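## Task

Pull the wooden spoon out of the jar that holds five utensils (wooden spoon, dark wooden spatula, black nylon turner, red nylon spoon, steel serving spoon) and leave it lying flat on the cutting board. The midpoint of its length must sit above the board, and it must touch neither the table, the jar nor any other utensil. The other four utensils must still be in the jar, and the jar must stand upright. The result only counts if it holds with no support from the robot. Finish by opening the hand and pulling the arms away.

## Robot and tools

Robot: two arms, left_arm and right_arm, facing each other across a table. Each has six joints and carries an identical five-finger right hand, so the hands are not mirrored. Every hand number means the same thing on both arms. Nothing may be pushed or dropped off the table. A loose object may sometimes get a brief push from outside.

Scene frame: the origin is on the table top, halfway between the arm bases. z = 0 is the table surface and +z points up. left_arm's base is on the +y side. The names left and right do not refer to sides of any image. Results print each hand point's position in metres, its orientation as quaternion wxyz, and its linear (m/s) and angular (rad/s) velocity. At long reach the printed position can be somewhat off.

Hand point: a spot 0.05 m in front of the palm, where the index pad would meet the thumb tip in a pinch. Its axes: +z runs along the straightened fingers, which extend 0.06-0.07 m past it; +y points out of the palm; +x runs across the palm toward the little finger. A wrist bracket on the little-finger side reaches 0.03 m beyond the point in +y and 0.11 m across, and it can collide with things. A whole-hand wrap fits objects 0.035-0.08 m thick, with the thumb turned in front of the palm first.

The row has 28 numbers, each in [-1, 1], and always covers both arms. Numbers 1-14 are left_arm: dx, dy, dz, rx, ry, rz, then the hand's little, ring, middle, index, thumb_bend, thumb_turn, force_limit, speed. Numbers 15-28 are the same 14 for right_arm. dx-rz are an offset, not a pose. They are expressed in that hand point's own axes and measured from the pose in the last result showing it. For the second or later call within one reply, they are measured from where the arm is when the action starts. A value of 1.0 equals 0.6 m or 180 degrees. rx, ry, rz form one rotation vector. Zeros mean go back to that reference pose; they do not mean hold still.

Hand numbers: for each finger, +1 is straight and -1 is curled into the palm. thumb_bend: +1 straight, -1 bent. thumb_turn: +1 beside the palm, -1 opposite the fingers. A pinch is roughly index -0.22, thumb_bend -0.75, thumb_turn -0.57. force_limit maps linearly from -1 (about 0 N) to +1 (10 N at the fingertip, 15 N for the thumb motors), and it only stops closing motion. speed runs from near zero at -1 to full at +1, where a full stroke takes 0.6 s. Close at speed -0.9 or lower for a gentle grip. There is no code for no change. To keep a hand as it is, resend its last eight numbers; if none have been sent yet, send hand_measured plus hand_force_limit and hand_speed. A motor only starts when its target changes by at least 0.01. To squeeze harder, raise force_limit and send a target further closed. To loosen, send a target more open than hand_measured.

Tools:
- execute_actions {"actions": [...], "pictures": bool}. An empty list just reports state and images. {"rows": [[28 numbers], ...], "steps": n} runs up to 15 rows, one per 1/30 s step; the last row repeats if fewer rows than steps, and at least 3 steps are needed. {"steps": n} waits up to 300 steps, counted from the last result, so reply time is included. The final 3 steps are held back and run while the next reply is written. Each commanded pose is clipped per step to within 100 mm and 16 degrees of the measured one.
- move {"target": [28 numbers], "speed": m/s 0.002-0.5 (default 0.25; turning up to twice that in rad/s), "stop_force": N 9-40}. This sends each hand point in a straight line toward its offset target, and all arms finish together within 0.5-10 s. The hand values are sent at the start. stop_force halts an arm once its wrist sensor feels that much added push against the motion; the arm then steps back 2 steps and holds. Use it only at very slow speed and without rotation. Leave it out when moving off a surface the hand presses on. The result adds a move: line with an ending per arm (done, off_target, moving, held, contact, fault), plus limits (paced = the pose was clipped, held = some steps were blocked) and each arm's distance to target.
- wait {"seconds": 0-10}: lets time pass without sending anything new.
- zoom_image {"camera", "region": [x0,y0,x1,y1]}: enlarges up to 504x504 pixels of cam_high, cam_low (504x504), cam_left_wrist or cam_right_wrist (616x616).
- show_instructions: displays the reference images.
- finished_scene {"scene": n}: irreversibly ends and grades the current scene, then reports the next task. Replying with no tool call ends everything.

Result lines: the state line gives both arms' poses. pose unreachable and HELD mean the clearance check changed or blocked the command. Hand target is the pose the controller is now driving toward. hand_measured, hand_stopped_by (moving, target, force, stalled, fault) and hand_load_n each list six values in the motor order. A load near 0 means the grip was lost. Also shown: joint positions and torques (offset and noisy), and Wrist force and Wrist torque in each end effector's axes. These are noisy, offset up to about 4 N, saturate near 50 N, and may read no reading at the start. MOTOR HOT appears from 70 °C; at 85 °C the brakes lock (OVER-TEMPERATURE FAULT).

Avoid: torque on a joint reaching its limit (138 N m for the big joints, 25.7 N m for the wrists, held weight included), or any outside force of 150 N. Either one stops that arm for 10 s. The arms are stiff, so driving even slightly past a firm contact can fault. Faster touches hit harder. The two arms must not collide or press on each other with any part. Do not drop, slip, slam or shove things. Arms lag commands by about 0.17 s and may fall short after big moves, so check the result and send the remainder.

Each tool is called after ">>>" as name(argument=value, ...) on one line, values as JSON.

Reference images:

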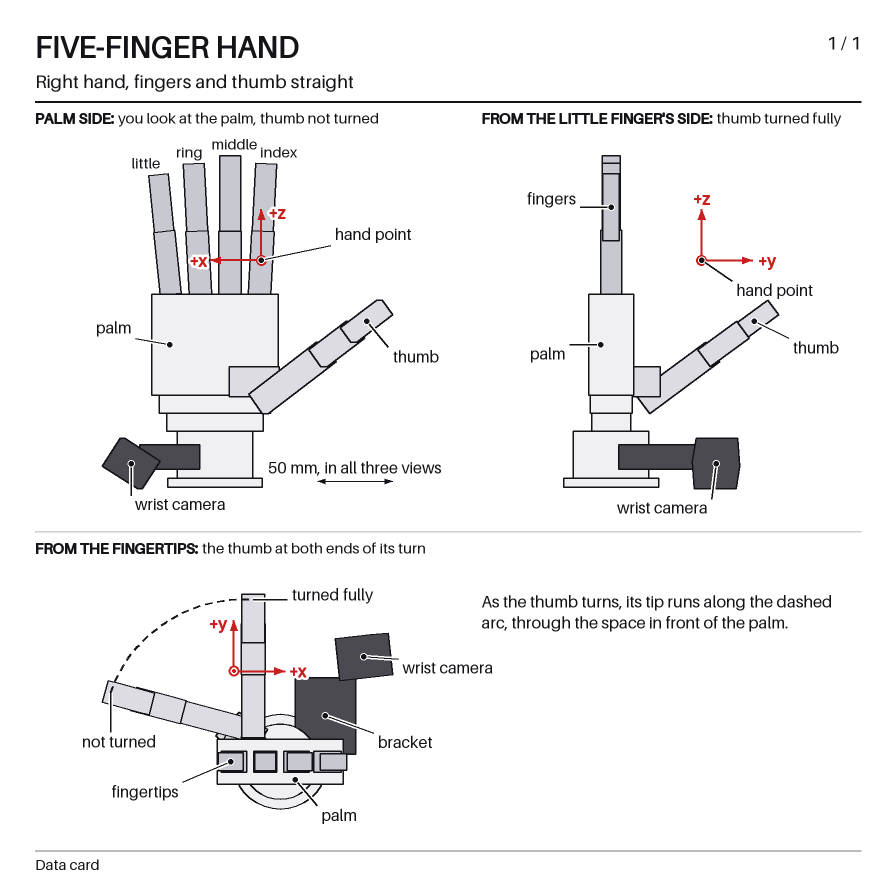

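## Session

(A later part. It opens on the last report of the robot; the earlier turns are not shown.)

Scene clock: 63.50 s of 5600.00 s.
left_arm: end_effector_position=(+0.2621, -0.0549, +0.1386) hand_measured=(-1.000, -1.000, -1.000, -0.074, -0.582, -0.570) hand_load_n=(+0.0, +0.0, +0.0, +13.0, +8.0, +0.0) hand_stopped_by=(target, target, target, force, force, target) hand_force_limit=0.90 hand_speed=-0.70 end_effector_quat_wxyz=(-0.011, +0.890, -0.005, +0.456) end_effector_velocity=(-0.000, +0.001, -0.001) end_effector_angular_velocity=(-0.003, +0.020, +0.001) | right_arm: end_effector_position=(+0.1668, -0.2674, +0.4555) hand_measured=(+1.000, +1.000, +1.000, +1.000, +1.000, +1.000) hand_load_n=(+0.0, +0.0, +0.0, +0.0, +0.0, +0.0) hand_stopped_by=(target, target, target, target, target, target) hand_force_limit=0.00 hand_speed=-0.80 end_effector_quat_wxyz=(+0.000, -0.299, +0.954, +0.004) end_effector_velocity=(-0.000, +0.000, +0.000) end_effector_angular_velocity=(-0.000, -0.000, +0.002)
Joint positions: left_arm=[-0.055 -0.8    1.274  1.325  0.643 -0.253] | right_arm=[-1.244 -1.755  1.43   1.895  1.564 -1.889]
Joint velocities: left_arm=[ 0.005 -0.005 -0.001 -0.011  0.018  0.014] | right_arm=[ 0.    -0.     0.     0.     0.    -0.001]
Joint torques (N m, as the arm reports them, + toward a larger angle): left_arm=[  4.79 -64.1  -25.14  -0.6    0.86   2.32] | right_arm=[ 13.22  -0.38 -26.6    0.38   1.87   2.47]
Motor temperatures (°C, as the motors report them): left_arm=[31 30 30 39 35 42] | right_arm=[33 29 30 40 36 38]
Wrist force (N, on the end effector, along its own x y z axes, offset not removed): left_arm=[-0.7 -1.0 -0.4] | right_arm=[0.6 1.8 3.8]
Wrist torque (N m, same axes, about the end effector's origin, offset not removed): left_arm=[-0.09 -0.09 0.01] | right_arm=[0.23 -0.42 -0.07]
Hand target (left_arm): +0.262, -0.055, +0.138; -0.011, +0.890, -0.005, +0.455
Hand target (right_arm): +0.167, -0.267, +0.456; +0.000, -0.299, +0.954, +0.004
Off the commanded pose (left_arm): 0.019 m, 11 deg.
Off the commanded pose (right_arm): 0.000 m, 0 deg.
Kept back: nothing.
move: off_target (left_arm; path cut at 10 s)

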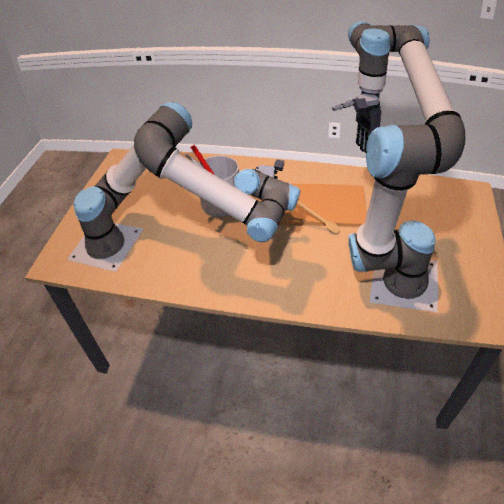

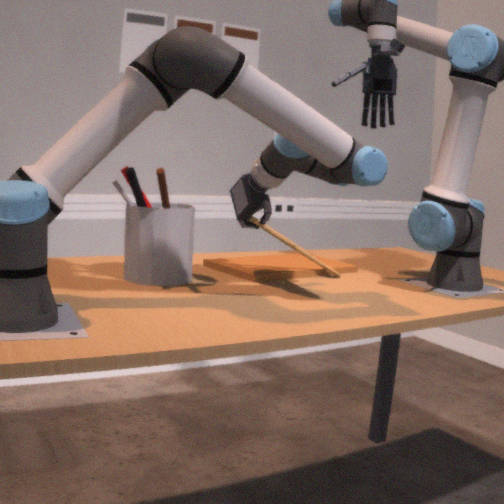

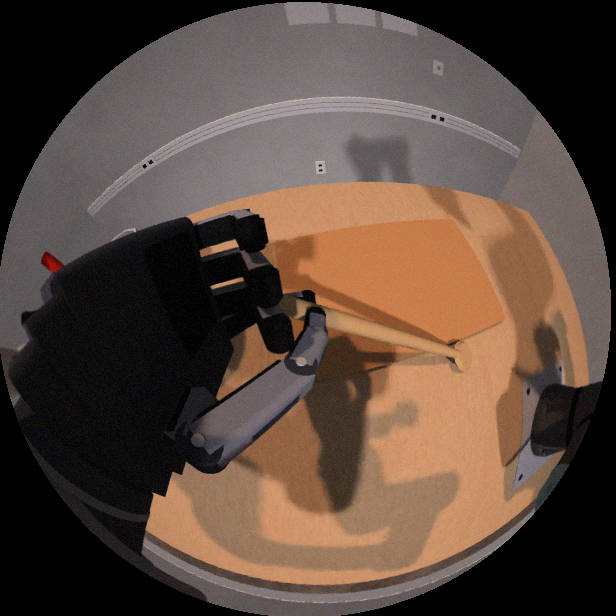

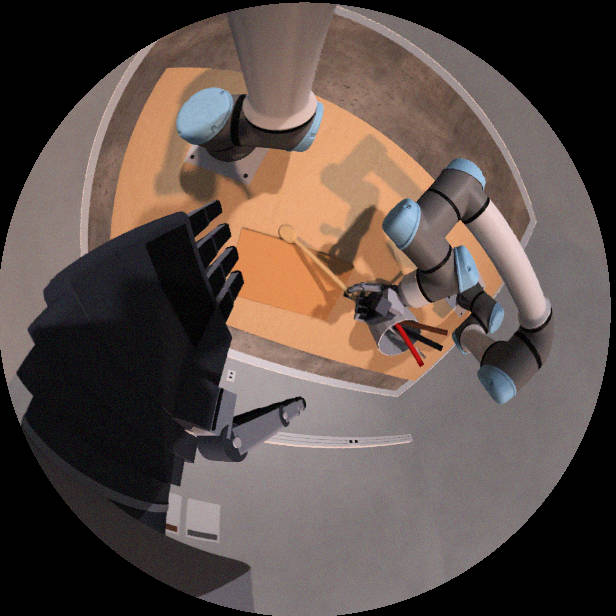

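>>> move(target=[0.06,0,0,0.09,0,-0.065,-1,-1,-1,-0.6,-0.7,-0.57,0.9,-0.7,0,0,0,0,0,0,1,1,1,1,1,1,0,-0.8], speed=0.04)

Scene clock: 68.40 s of 5600.00 s.
left_arm: end_effector_position=(+0.2831, -0.0556, +0.1676) hand_measured=(-1.000, -1.000, -1.000, -0.066, -0.586, -0.570) hand_load_n=(+0.0, +0.0, +0.0, +22.0, +3.5, -5.5) hand_stopped_by=(target, target, target, force, force, target) hand_force_limit=0.90 hand_speed=-0.70 end_effector_quat_wxyz=(-0.089, +0.876, +0.149, +0.451) end_effector_velocity=(+0.001, -0.000, +0.002) end_effector_angular_velocity=(-0.000, -0.001, +0.014) | right_arm: end_effector_position=(+0.1668, -0.2674, +0.4555) hand_measured=(+1.000, +1.000, +1.000, +1.000, +1.000, +1.000) hand_load_n=(+0.0, +0.0, +0.0, +0.0, +0.0, +0.0) hand_stopped_by=(target, target, target, target, target, target) hand_force_limit=0.00 hand_speed=-0.80 end_effector_quat_wxyz=(+0.000, -0.299, +0.954, +0.004) end_effector_velocity=(-0.000, -0.000, -0.000) end_effector_angular_velocity=(-0.001, +0.000, +0.000)
Joint positions: left_arm=[-0.02  -0.664  1.029  1.782  0.76  -0.704] | right_arm=[-1.244 -1.755  1.43   1.895  1.564 -1.889]
Joint velocities: left_arm=[ 0.002  0.006 -0.013  0.018  0.006 -0.016] | right_arm=[0.001 0.    0.    0.    0.001 0.   ]
Joint torques (N m, as the arm reports them, + toward a larger angle): left_arm=[  9.84 -40.1  -26.03   5.23   1.41  -2.5 ] | right_arm=[ 12.9   -1.83 -27.5    0.2    1.83   2.38]
Motor temperatures (°C, as the motors report them): left_arm=[31 30 30 39 35 42] | right_arm=[33 29 30 40 36 38]
Wrist force (N, on the end effector, along its own x y z axes, offset not removed): left_arm=[0.4 -1.4 -1.6] | right_arm=[1.6 2.5 2.9]
Wrist torque (N m, same axes, about the end effector's origin, offset not removed): left_arm=[-0.72 -0.86 0.12] | right_arm=[0.38 -0.47 0.07]
Hand target (left_arm): +0.283, -0.056, +0.168; -0.090, +0.875, +0.150, +0.451
Hand target (right_arm): +0.167, -0.267, +0.456; +0.000, -0.299, +0.954, +0.004
Off the commanded pose (left_arm): 0.000 m, 0 deg.
Off the commanded pose (right_arm): 0.000 m, 0 deg.
Kept back: nothing.
move: done

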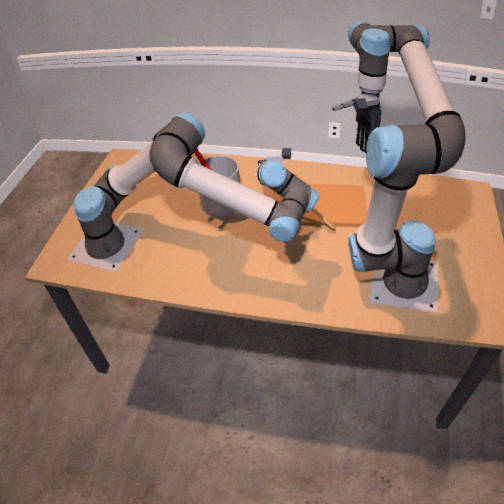

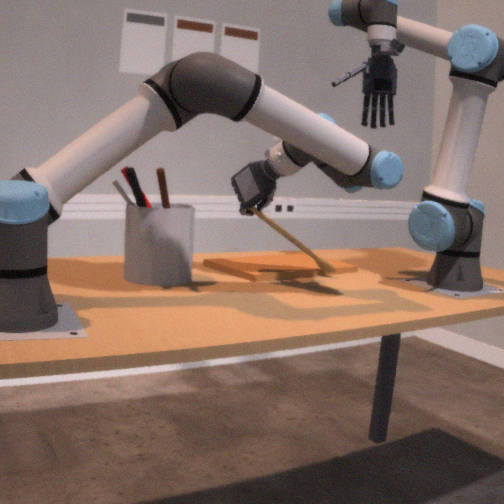

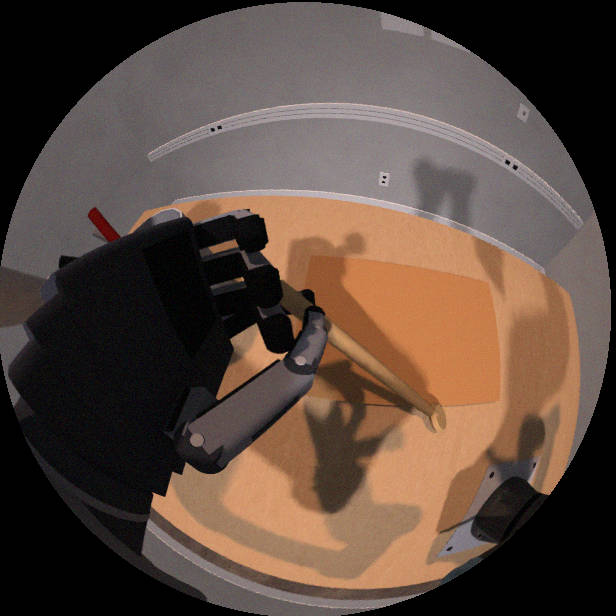

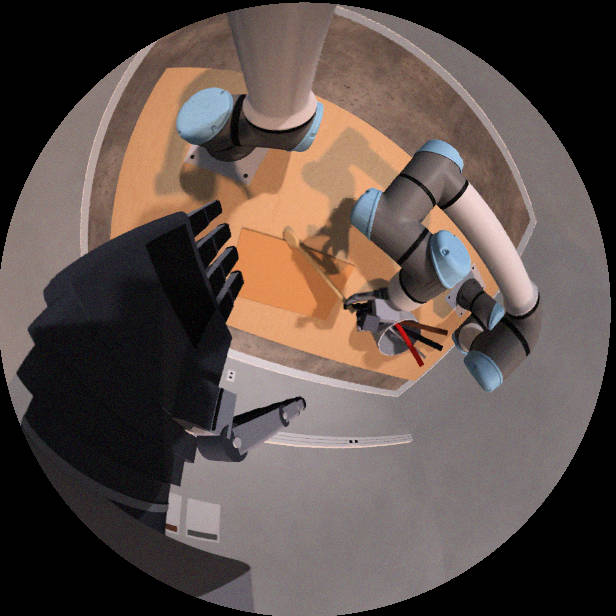

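>>> move(target=[0.137,0,-0.097,0,0,0,-1,-1,-1,-0.6,-0.75,-0.57,0.9,-0.7,0,0,0,0,0,0,1,1,1,1,1,1,0,-0.8], speed=0.04)

Scene clock: 71.80 s of 5600.00 s.
left_arm: end_effector_position=(+0.2839, -0.0577, +0.2680) hand_measured=(-1.000, -1.000, -1.000, -0.060, -0.672, -0.570) hand_load_n=(+0.0, +0.0, +0.0, +14.0, +13.5, +4.0) hand_stopped_by=(target, target, target, force, force, target) hand_force_limit=0.90 hand_speed=-0.70 end_effector_quat_wxyz=(-0.089, +0.876, +0.149, +0.451) end_effector_velocity=(-0.001, -0.000, +0.003) end_effector_angular_velocity=(+0.002, +0.001, -0.002) | right_arm: end_effector_position=(+0.1668, -0.2674, +0.4555) hand_measured=(+1.000, +1.000, +1.000, +1.000, +1.000, +1.000) hand_load_n=(+0.0, +0.0, +0.0, +0.0, +0.0, +0.0) hand_stopped_by=(target, target, target, target, target, target) hand_force_limit=0.00 hand_speed=-0.80 end_effector_quat_wxyz=(+0.000, -0.299, +0.954, +0.004) end_effector_velocity=(-0.000, -0.000, +0.000) end_effector_angular_velocity=(+0.001, -0.001, -0.002)
Joint positions: left_arm=[-0.019 -0.733  0.891  1.987  0.759 -0.702] | right_arm=[-1.244 -1.755  1.43   1.895  1.564 -1.889]
Joint velocities: left_arm=[-0.002 -0.001 -0.006  0.008  0.     0.001] | right_arm=[-0.001 -0.001 -0.     0.    -0.     0.001]
Joint torques (N m, as the arm reports them, + toward a larger angle): left_arm=[  7.48 -66.79 -28.04   4.9   -1.89   2.2 ] | right_arm=[ 13.29  -1.07 -27.05   0.23   1.86   2.36]
Motor temperatures (°C, as the motors report them): left_arm=[31 30 30 39 35 42] | right_arm=[33 29 30 40 36 38]
Wrist force (N, on the end effector, along its own x y z axes, offset not removed): left_arm=[-0.1 -1.0 0.6] | right_arm=[0.5 2.6 2.1]
Wrist torque (N m, same axes, about the end effector's origin, offset not removed): left_arm=[-0.15 -0.26 0.06] | right_arm=[0.41 -0.19 0.11]
Hand target (left_arm): +0.284, -0.058, +0.268; -0.089, +0.876, +0.149, +0.451
Hand target (right_arm): +0.167, -0.267, +0.456; +0.000, -0.299, +0.954, +0.004
Off the commanded pose (left_arm): 0.000 m, 0 deg.
Off the commanded pose (right_arm): 0.000 m, 0 deg.
Kept back: nothing.
move: done

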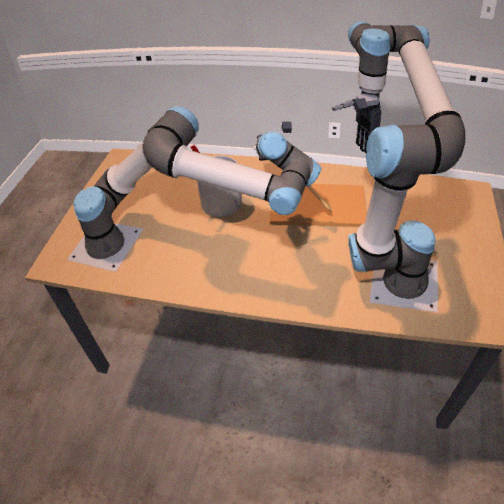

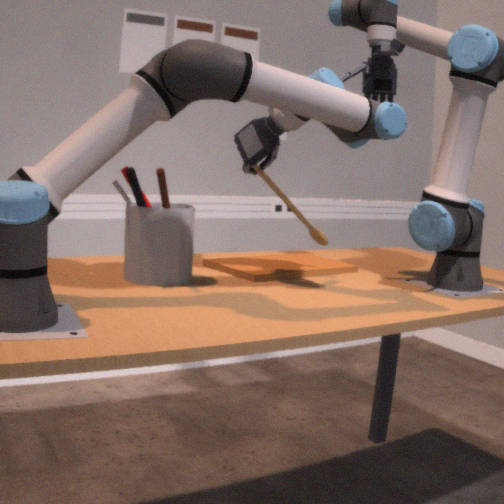

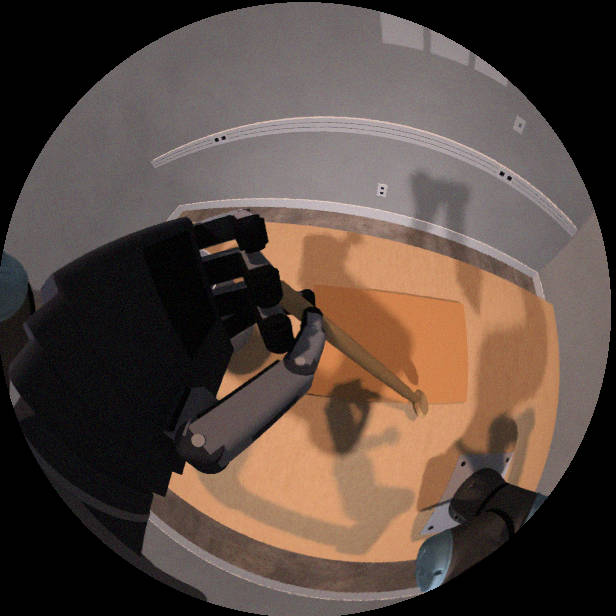

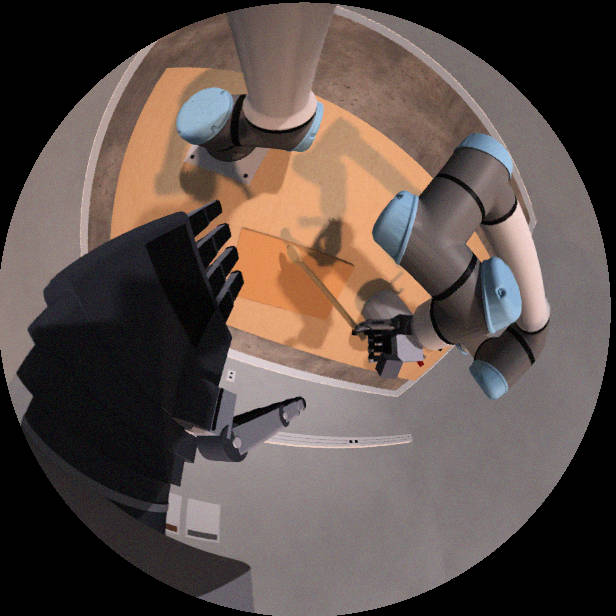

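>>> move(target=[0,0.088,0.112,0,0,0,-1,-1,-1,-0.6,-0.75,-0.57,0.9,-0.7,0.12,-0.16,-0.08,0,0,0,1,1,1,1,1,1,0,-0.8], speed=0.05)

Scene clock: 75.10 s of 5600.00 s.
left_arm: end_effector_position=(+0.3530, -0.0876, +0.2281) hand_measured=(-1.000, -1.000, -1.000, -0.060, -0.672, -0.570) hand_load_n=(+0.0, +0.0, +0.0, +14.0, +13.5, +4.0) hand_stopped_by=(target, target, target, force, force, target) hand_force_limit=0.90 hand_speed=-0.70 end_effector_quat_wxyz=(-0.089, +0.875, +0.149, +0.451) end_effector_velocity=(+0.002, -0.000, -0.001) end_effector_angular_velocity=(+0.006, +0.000, -0.002) | right_arm: end_effector_position=(+0.1626, -0.3873, +0.5023) hand_measured=(+1.000, +1.000, +1.000, +1.000, +1.000, +1.000) hand_load_n=(+0.0, +0.0, +0.0, +0.0, +0.0, +0.0) hand_stopped_by=(target, target, target, target, target, target) hand_force_limit=0.00 hand_speed=-0.80 end_effector_quat_wxyz=(-0.001, -0.299, +0.954, +0.003) end_effector_velocity=(-0.000, -0.004, +0.001) end_effector_angular_velocity=(+0.010, -0.004, -0.003)
Joint positions: left_arm=[ 0.092 -0.566  0.659  1.946  0.703 -0.559] | right_arm=[-2.121 -1.948  1.43   2.094  1.569 -2.765]
Joint velocities: left_arm=[ 0.002  0.005 -0.007  0.004 -0.002  0.005] | right_arm=[-0.07  -0.014  0.007  0.009 -0.01  -0.066]
Joint torques (N m, as the arm reports them, + toward a larger angle): left_arm=[  8.09 -44.82 -30.22   4.97  -3.45   2.32] | right_arm=[-11.94  -7.71  -7.02   5.74  -1.47  -2.57]
Motor temperatures (°C, as the motors report them): left_arm=[31 30 30 39 35 42] | right_arm=[33 29 30 40 36 38]
Wrist force (N, on the end effector, along its own x y z axes, offset not removed): left_arm=[-1.0 -1.9 1.1] | right_arm=[0.3 2.2 1.7]
Wrist torque (N m, same axes, about the end effector's origin, offset not removed): left_arm=[-0.29 -0.09 0.04] | right_arm=[0.33 -0.25 0.01]
Hand target (left_arm): +0.353, -0.088, +0.228; -0.089, +0.875, +0.149, +0.451
Hand target (right_arm): +0.163, -0.388, +0.502; -0.001, -0.299, +0.954, +0.004
Off the commanded pose (left_arm): 0.000 m, 0 deg.
Off the commanded pose (right_arm): 0.001 m, 0 deg.
Kept back: nothing.
move: done

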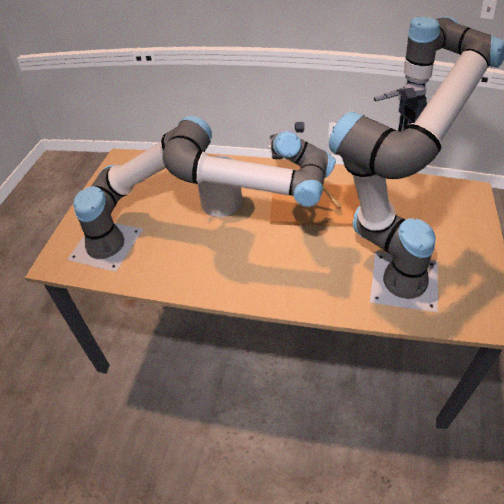

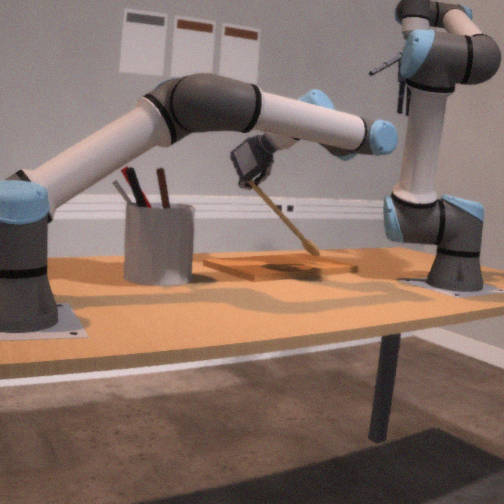

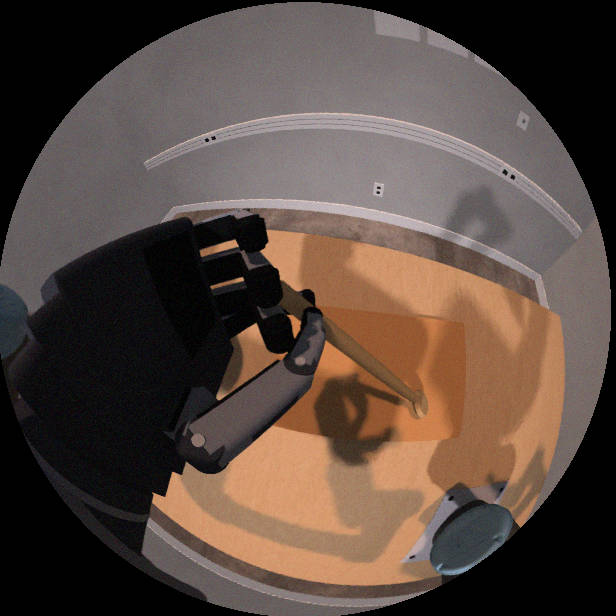

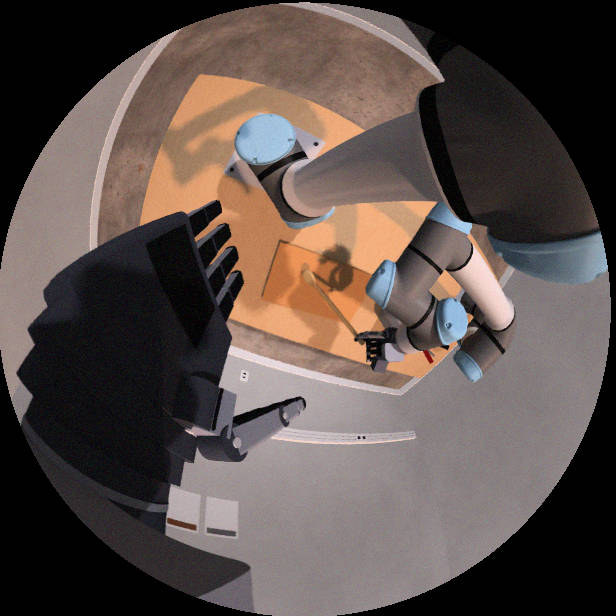

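>>> move(target=[-0.232,-0.135,0.14,0,0,0,-1,-1,-1,-0.6,-0.75,-0.57,0.9,-0.7,0,0,0,0,0,0,1,1,1,1,1,1,0,-0.8], speed=0.035)

Scene clock: 80.93 s of 5600.00 s.
left_arm: end_effector_position=(+0.3130, -0.0125, +0.0680) hand_measured=(-1.000, -1.000, -1.000, -0.060, -0.672, -0.570) hand_load_n=(+0.0, +0.0, +0.0, +11.5, +6.5, -1.5) hand_stopped_by=(target, target, target, force, force, target) hand_force_limit=0.90 hand_speed=-0.70 end_effector_quat_wxyz=(-0.089, +0.876, +0.149, +0.451) end_effector_velocity=(-0.000, +0.001, -0.003) end_effector_angular_velocity=(+0.001, +0.000, +0.000) | right_arm: end_effector_position=(+0.1626, -0.3873, +0.5023) hand_measured=(+1.000, +1.000, +1.000, +1.000, +1.000, +1.000) hand_load_n=(+0.0, +0.0, +0.0, +0.0, +0.0, +0.0) hand_stopped_by=(target, target, target, target, target, target) hand_force_limit=0.00 hand_speed=-0.80 end_effector_quat_wxyz=(-0.001, -0.299, +0.954, +0.003) end_effector_velocity=(+0.000, -0.000, -0.000) end_effector_angular_velocity=(-0.001, +0.000, -0.002)
Joint positions: left_arm=[ 0.023 -0.633  1.248  1.493  0.737 -0.65 ] | right_arm=[-2.121 -1.948  1.43   2.094  1.569 -2.765]
Joint velocities: left_arm=[-0.001  0.001  0.006 -0.006  0.001 -0.001] | right_arm=[-0.002 -0.     0.     0.     0.001  0.001]
Joint torques (N m, as the arm reports them, + toward a larger angle): left_arm=[ -5.36 -38.4   -6.68  -0.09   1.53  -2.28] | right_arm=[ 13.45   9.27 -24.84   0.13   1.84   2.74]
Motor temperatures (°C, as the motors report them): left_arm=[31 30 30 39 35 42] | right_arm=[33 29 30 40 36 38]
Wrist force (N, on the end effector, along its own x y z axes, offset not removed): left_arm=[0.4 -1.6 0.7] | right_arm=[-0.2 0.3 0.8]
Wrist torque (N m, same axes, about the end effector's origin, offset not removed): left_arm=[-0.51 -0.24 -0.12] | right_arm=[0.15 -0.19 -0.08]
Hand target (left_arm): +0.313, -0.012, +0.068; -0.089, +0.876, +0.149, +0.451
Hand target (right_arm): +0.163, -0.387, +0.502; -0.001, -0.299, +0.954, +0.003
Off the commanded pose (left_arm): 0.000 m, 0 deg.
Off the commanded pose (right_arm): 0.000 m, 0 deg.
Kept back: nothing.
move: done

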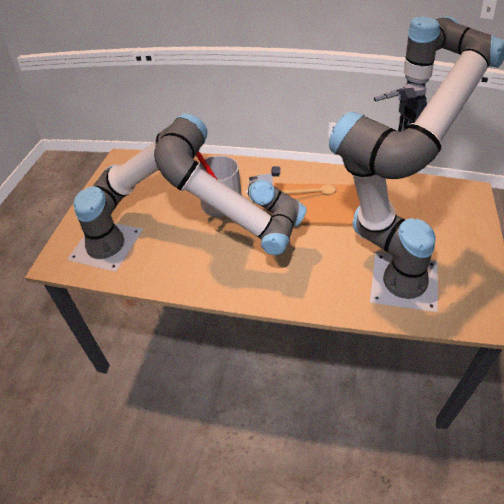

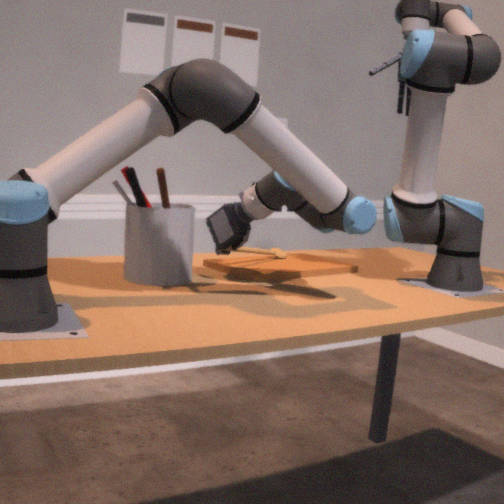

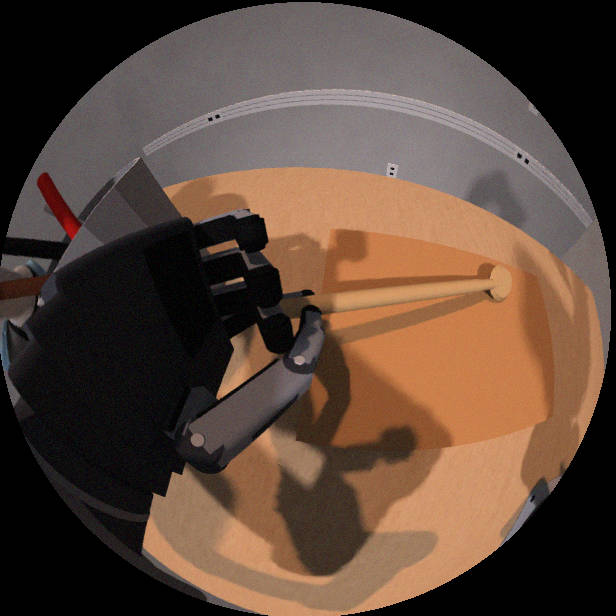

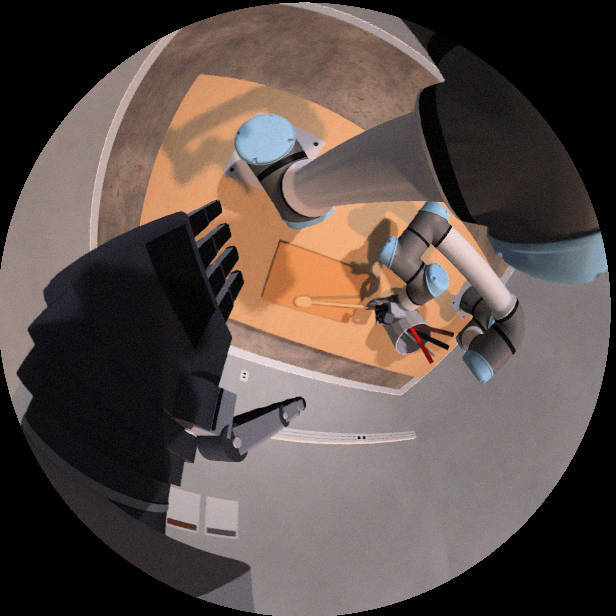

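>>> move(target=[-0.027,0,0.02,0,0,0,-1,-1,-1,-0.6,-0.75,-0.57,0.9,-0.7,0,0,0,0,0,0,1,1,1,1,1,1,0,-0.8], speed=0.02)

>>> move(target=[0,0,0,0,0,0,-1,-1,-1,0.4,-0.3,-0.57,0.9,-0.5,0,0,0,0,0,0,1,1,1,1,1,1,0,-0.8])

>>> move(target=[0.2,-0.05,-0.14,0,0,0,-1,-1,-1,0.4,-0.3,-0.57,0.9,-0.5,0,0,0,0,0,0,1,1,1,1,1,1,0,-0.8], speed=0.08)

Scene clock: 82.50 s of 5600.00 s.
left_arm: end_effector_position=(+0.3132, -0.0119, +0.0482) hand_measured=(-1.000, -1.000, -1.000, -0.060, -0.672, -0.570) hand_load_n=(+0.0, +0.0, +0.0, +11.0, +6.5, -1.5) hand_stopped_by=(target, target, target, force, force, target) hand_force_limit=0.90 hand_speed=-0.70 end_effector_quat_wxyz=(-0.089, +0.876, +0.149, +0.451) end_effector_velocity=(-0.000, -0.000, -0.003) end_effector_angular_velocity=(-0.001, -0.001, -0.001) | right_arm: end_effector_position=(+0.1626, -0.3873, +0.5023) hand_measured=(+1.000, +1.000, +1.000, +1.000, +1.000, +1.000) hand_load_n=(+0.0, +0.0, +0.0, +0.0, +0.0, +0.0) hand_stopped_by=(target, target, target, target, target, target) hand_force_limit=0.00 hand_speed=-0.80 end_effector_quat_wxyz=(-0.001, -0.299, +0.954, +0.003) end_effector_velocity=(-0.000, -0.000, -0.000) end_effector_angular_velocity=(-0.001, -0.000, +0.000)
Joint positions: left_arm=[ 0.023 -0.605  1.252  1.461  0.737 -0.65 ] | right_arm=[-2.121 -1.948  1.43   2.094  1.569 -2.765]
Joint velocities: left_arm=[-0.001  0.004 -0.    -0.005 -0.    -0.001] | right_arm=[-0.    -0.001 -0.    -0.     0.001 -0.   ]
Joint torques (N m, as the arm reports them, + toward a larger angle): left_arm=[  7.55 -38.29  -7.34  -0.2   -3.06   2.69] | right_arm=[ 10.77   8.77 -25.38   0.3    1.91   1.89]
Motor temperatures (°C, as the motors report them): left_arm=[31 30 30 39 35 42] | right_arm=[33 29 30 40 36 38]
Wrist force (N, on the end effector, along its own x y z axes, offset not removed): left_arm=[0.2 -1.1 -1.2] | right_arm=[0.8 1.2 2.5]
Wrist torque (N m, same axes, about the end effector's origin, offset not removed): left_arm=[-0.36 -0.16 -0.04] | right_arm=[0.23 -0.36 -0.04]
Hand target (left_arm): +0.313, -0.012, +0.048; -0.089, +0.876, +0.149, +0.451
Hand target (right_arm): +0.163, -0.387, +0.502; -0.001, -0.299, +0.954, +0.003
Off the commanded pose (left_arm): 0.000 m, 0 deg.
Off the commanded pose (right_arm): 0.000 m, 0 deg.
Kept back: nothing.
move: done

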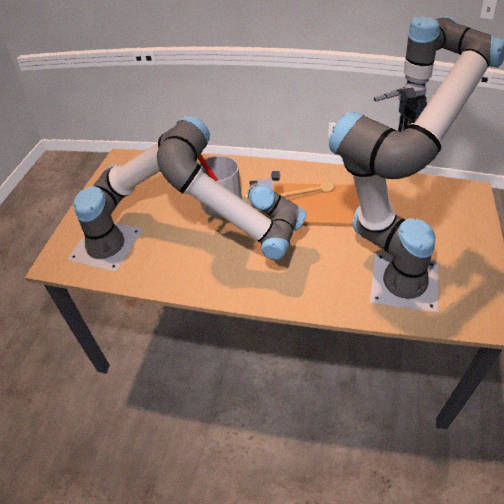

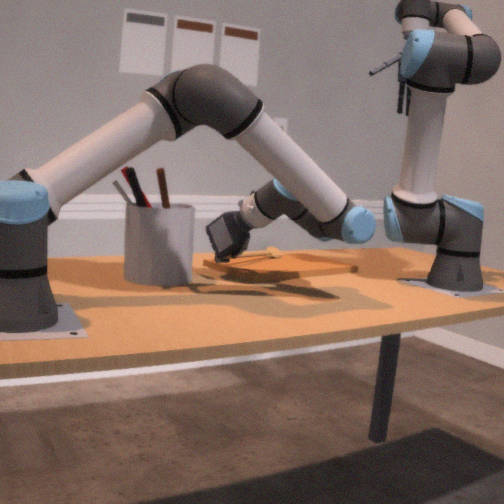

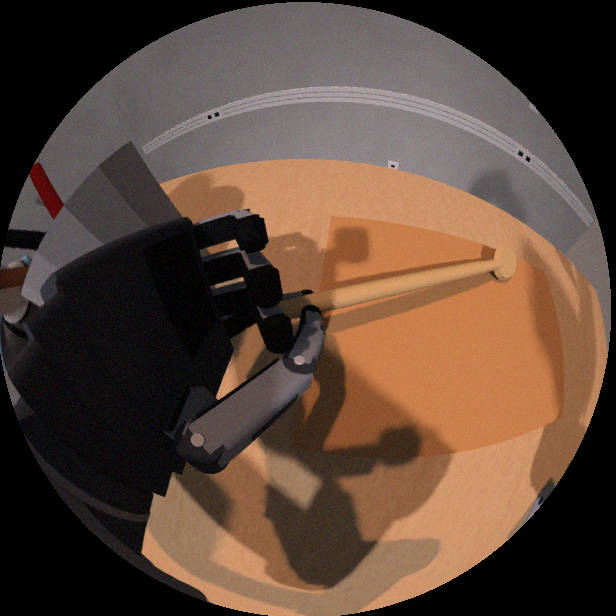

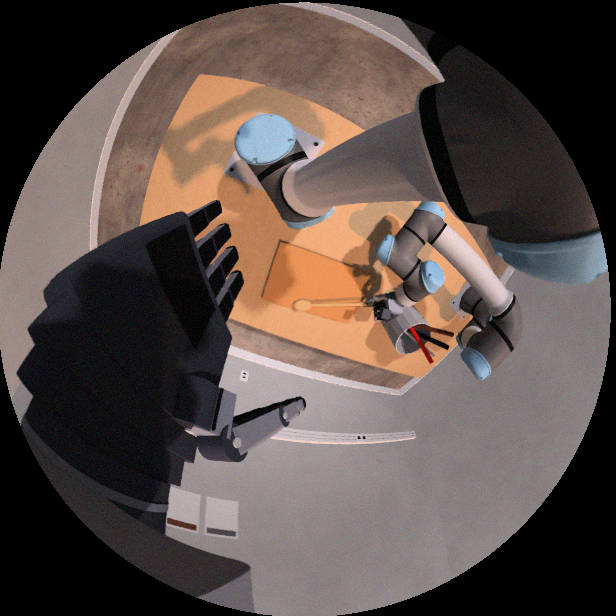

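Scene clock: 83.50 s of 5600.00 s.
left_arm: end_effector_position=(+0.3132, -0.0119, +0.0482) hand_measured=(-1.000, -1.000, -1.000, +0.400, -0.300, -0.570) hand_load_n=(+0.0, +0.0, +0.0, +0.0, +0.0, +0.0) hand_stopped_by=(target, target, target, target, target, target) hand_force_limit=0.90 hand_speed=-0.50 end_effector_quat_wxyz=(-0.089, +0.876, +0.149, +0.451) end_effector_velocity=(-0.001, -0.000, -0.000) end_effector_angular_velocity=(+0.001, +0.001, -0.001) | right_arm: end_effector_position=(+0.1626, -0.3873, +0.5023) hand_measured=(+1.000, +1.000, +1.000, +1.000, +1.000, +1.000) hand_load_n=(+0.0, +0.0, +0.0, +0.0, +0.0, +0.0) hand_stopped_by=(target, target, target, target, target, target) hand_force_limit=0.00 hand_speed=-0.80 end_effector_quat_wxyz=(-0.001, -0.299, +0.954, +0.003) end_effector_velocity=(+0.000, -0.000, -0.000) end_effector_angular_velocity=(-0.000, +0.001, -0.000)
Joint positions: left_arm=[ 0.023 -0.605  1.252  1.461  0.737 -0.65 ] | right_arm=[-2.121 -1.948  1.43   2.094  1.569 -2.765]
Joint velocities: left_arm=[-0.001  0.     0.     0.     0.001  0.   ] | right_arm=[ 0.     0.    -0.     0.     0.001  0.001]
Joint torques (N m, as the arm reports them, + toward a larger angle): left_arm=[  3.48 -66.77 -12.08   4.81  -2.63   0.93] | right_arm=[ 10.68   7.92 -25.87   0.31   2.04   1.72]
Motor temperatures (°C, as the motors report them): left_arm=[31 30 30 39 35 42] | right_arm=[33 29 30 40 36 38]
Wrist force (N, on the end effector, along its own x y z axes, offset not removed): left_arm=[0.2 -0.4 1.2] | right_arm=[1.1 3.2 4.1]
Wrist torque (N m, same axes, about the end effector's origin, offset not removed): left_arm=[-0.14 -0.32 0.12] | right_arm=[0.43 -0.41 0.09]
Hand target (left_arm): +0.313, -0.012, +0.048; -0.089, +0.876, +0.149, +0.451
Hand target (right_arm): +0.163, -0.387, +0.502; -0.001, -0.299, +0.954, +0.003
Off the commanded pose (left_arm): 0.000 m, 0 deg.
Off the commanded pose (right_arm): 0.000 m, 0 deg.
Kept back: nothing.
move: done

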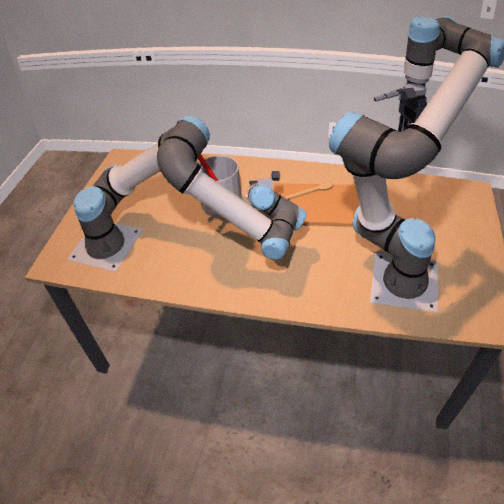

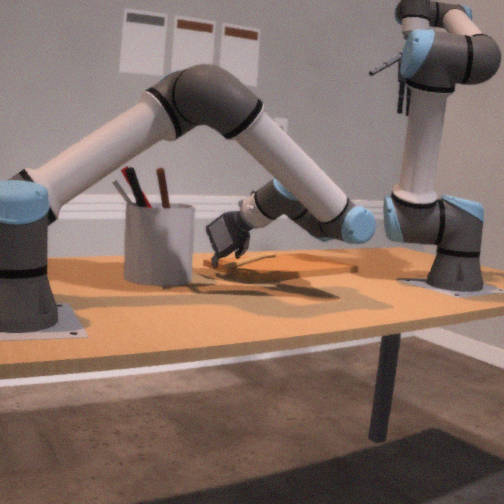

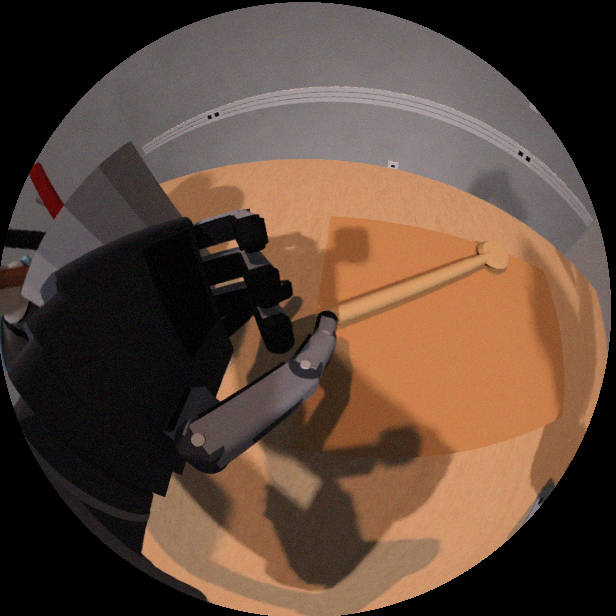

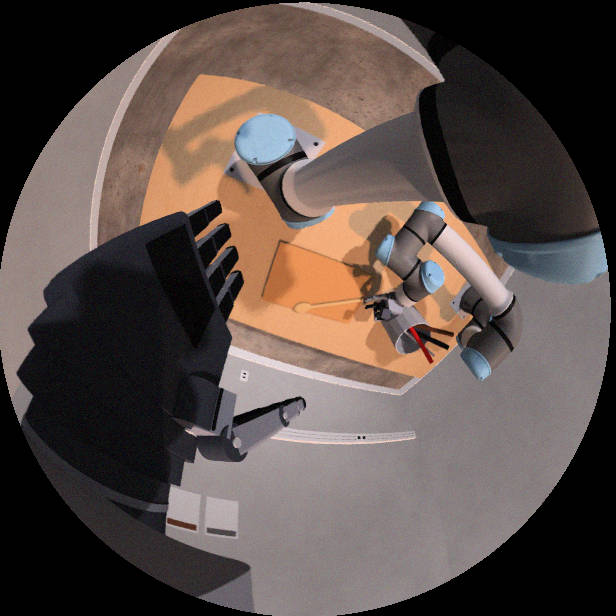

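Scene clock: 85.90 s of 5600.00 s.
left_arm: end_effector_position=(+0.3048, +0.0134, +0.1950) hand_measured=(-1.000, -1.000, -1.000, +0.400, -0.300, -0.570) hand_load_n=(+0.0, +0.0, +0.0, +0.0, +0.0, +0.0) hand_stopped_by=(target, target, target, target, target, target) hand_force_limit=0.90 hand_speed=-0.50 end_effector_quat_wxyz=(-0.089, +0.876, +0.149, +0.451) end_effector_velocity=(-0.000, +0.001, +0.004) end_effector_angular_velocity=(-0.002, +0.001, +0.000) | right_arm: end_effector_position=(+0.1626, -0.3873, +0.5023) hand_measured=(+1.000, +1.000, +1.000, +1.000, +1.000, +1.000) hand_load_n=(+0.0, +0.0, +0.0, +0.0, +0.0, +0.0) hand_stopped_by=(target, target, target, target, target, target) hand_force_limit=0.00 hand_speed=-0.80 end_effector_quat_wxyz=(-0.001, -0.299, +0.954, +0.003) end_effector_velocity=(+0.000, +0.000, +0.000) end_effector_angular_velocity=(+0.001, -0.001, -0.002)
Joint positions: left_arm=[ 0.005 -0.85   1.294  1.68   0.746 -0.673] | right_arm=[-2.121 -1.948  1.43   2.094  1.569 -2.765]
Joint velocities: left_arm=[-0.001 -0.006 -0.     0.005  0.001 -0.001] | right_arm=[-0.001 -0.     0.     0.    -0.001  0.001]
Joint torques (N m, as the arm reports them, + toward a larger angle): left_arm=[ -8.05 -59.81 -25.27   4.9    1.33  -2.41] | right_arm=[ 10.79   6.81 -25.39   0.35   1.75   1.65]
Motor temperatures (°C, as the motors report them): left_arm=[31 30 30 39 35 42] | right_arm=[33 29 30 40 36 38]
Wrist force (N, on the end effector, along its own x y z axes, offset not removed): left_arm=[0.3 -0.6 1.5] | right_arm=[0.6 1.9 2.1]
Wrist torque (N m, same axes, about the end effector's origin, offset not removed): left_arm=[-0.09 -0.33 0.14] | right_arm=[0.17 -0.29 0.06]
Hand target (left_arm): +0.305, +0.014, +0.195; -0.089, +0.876, +0.149, +0.451
Hand target (right_arm): +0.163, -0.387, +0.502; -0.001, -0.299, +0.954, +0.003
Off the commanded pose (left_arm): 0.000 m, 0 deg.
Off the commanded pose (right_arm): 0.000 m, 0 deg.
Kept back: nothing.
move: done

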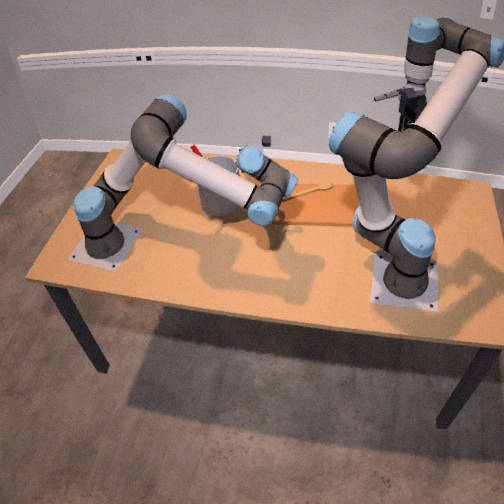

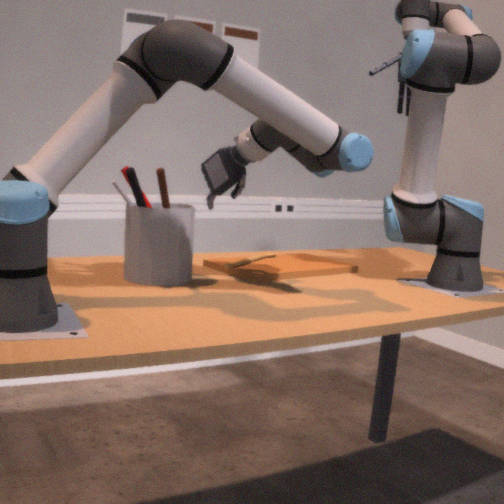

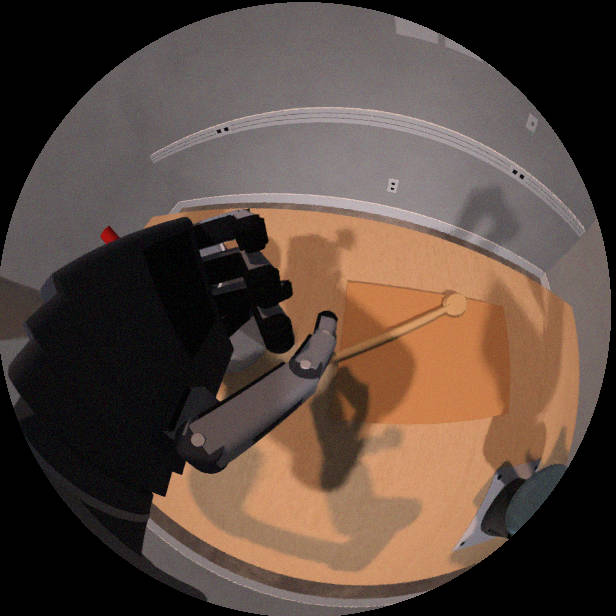

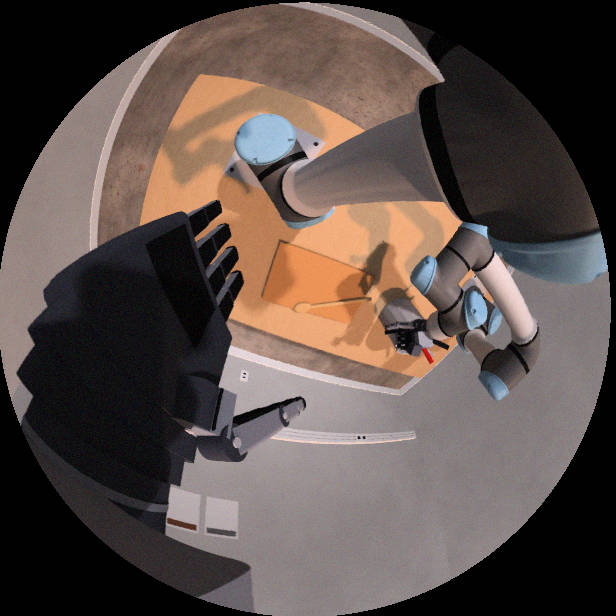

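The spoon is lying flat on the board, the other tools are in the jar, and the hand is clear.

>>> finished_scene(scene=1)

The scene is finished: the task was done.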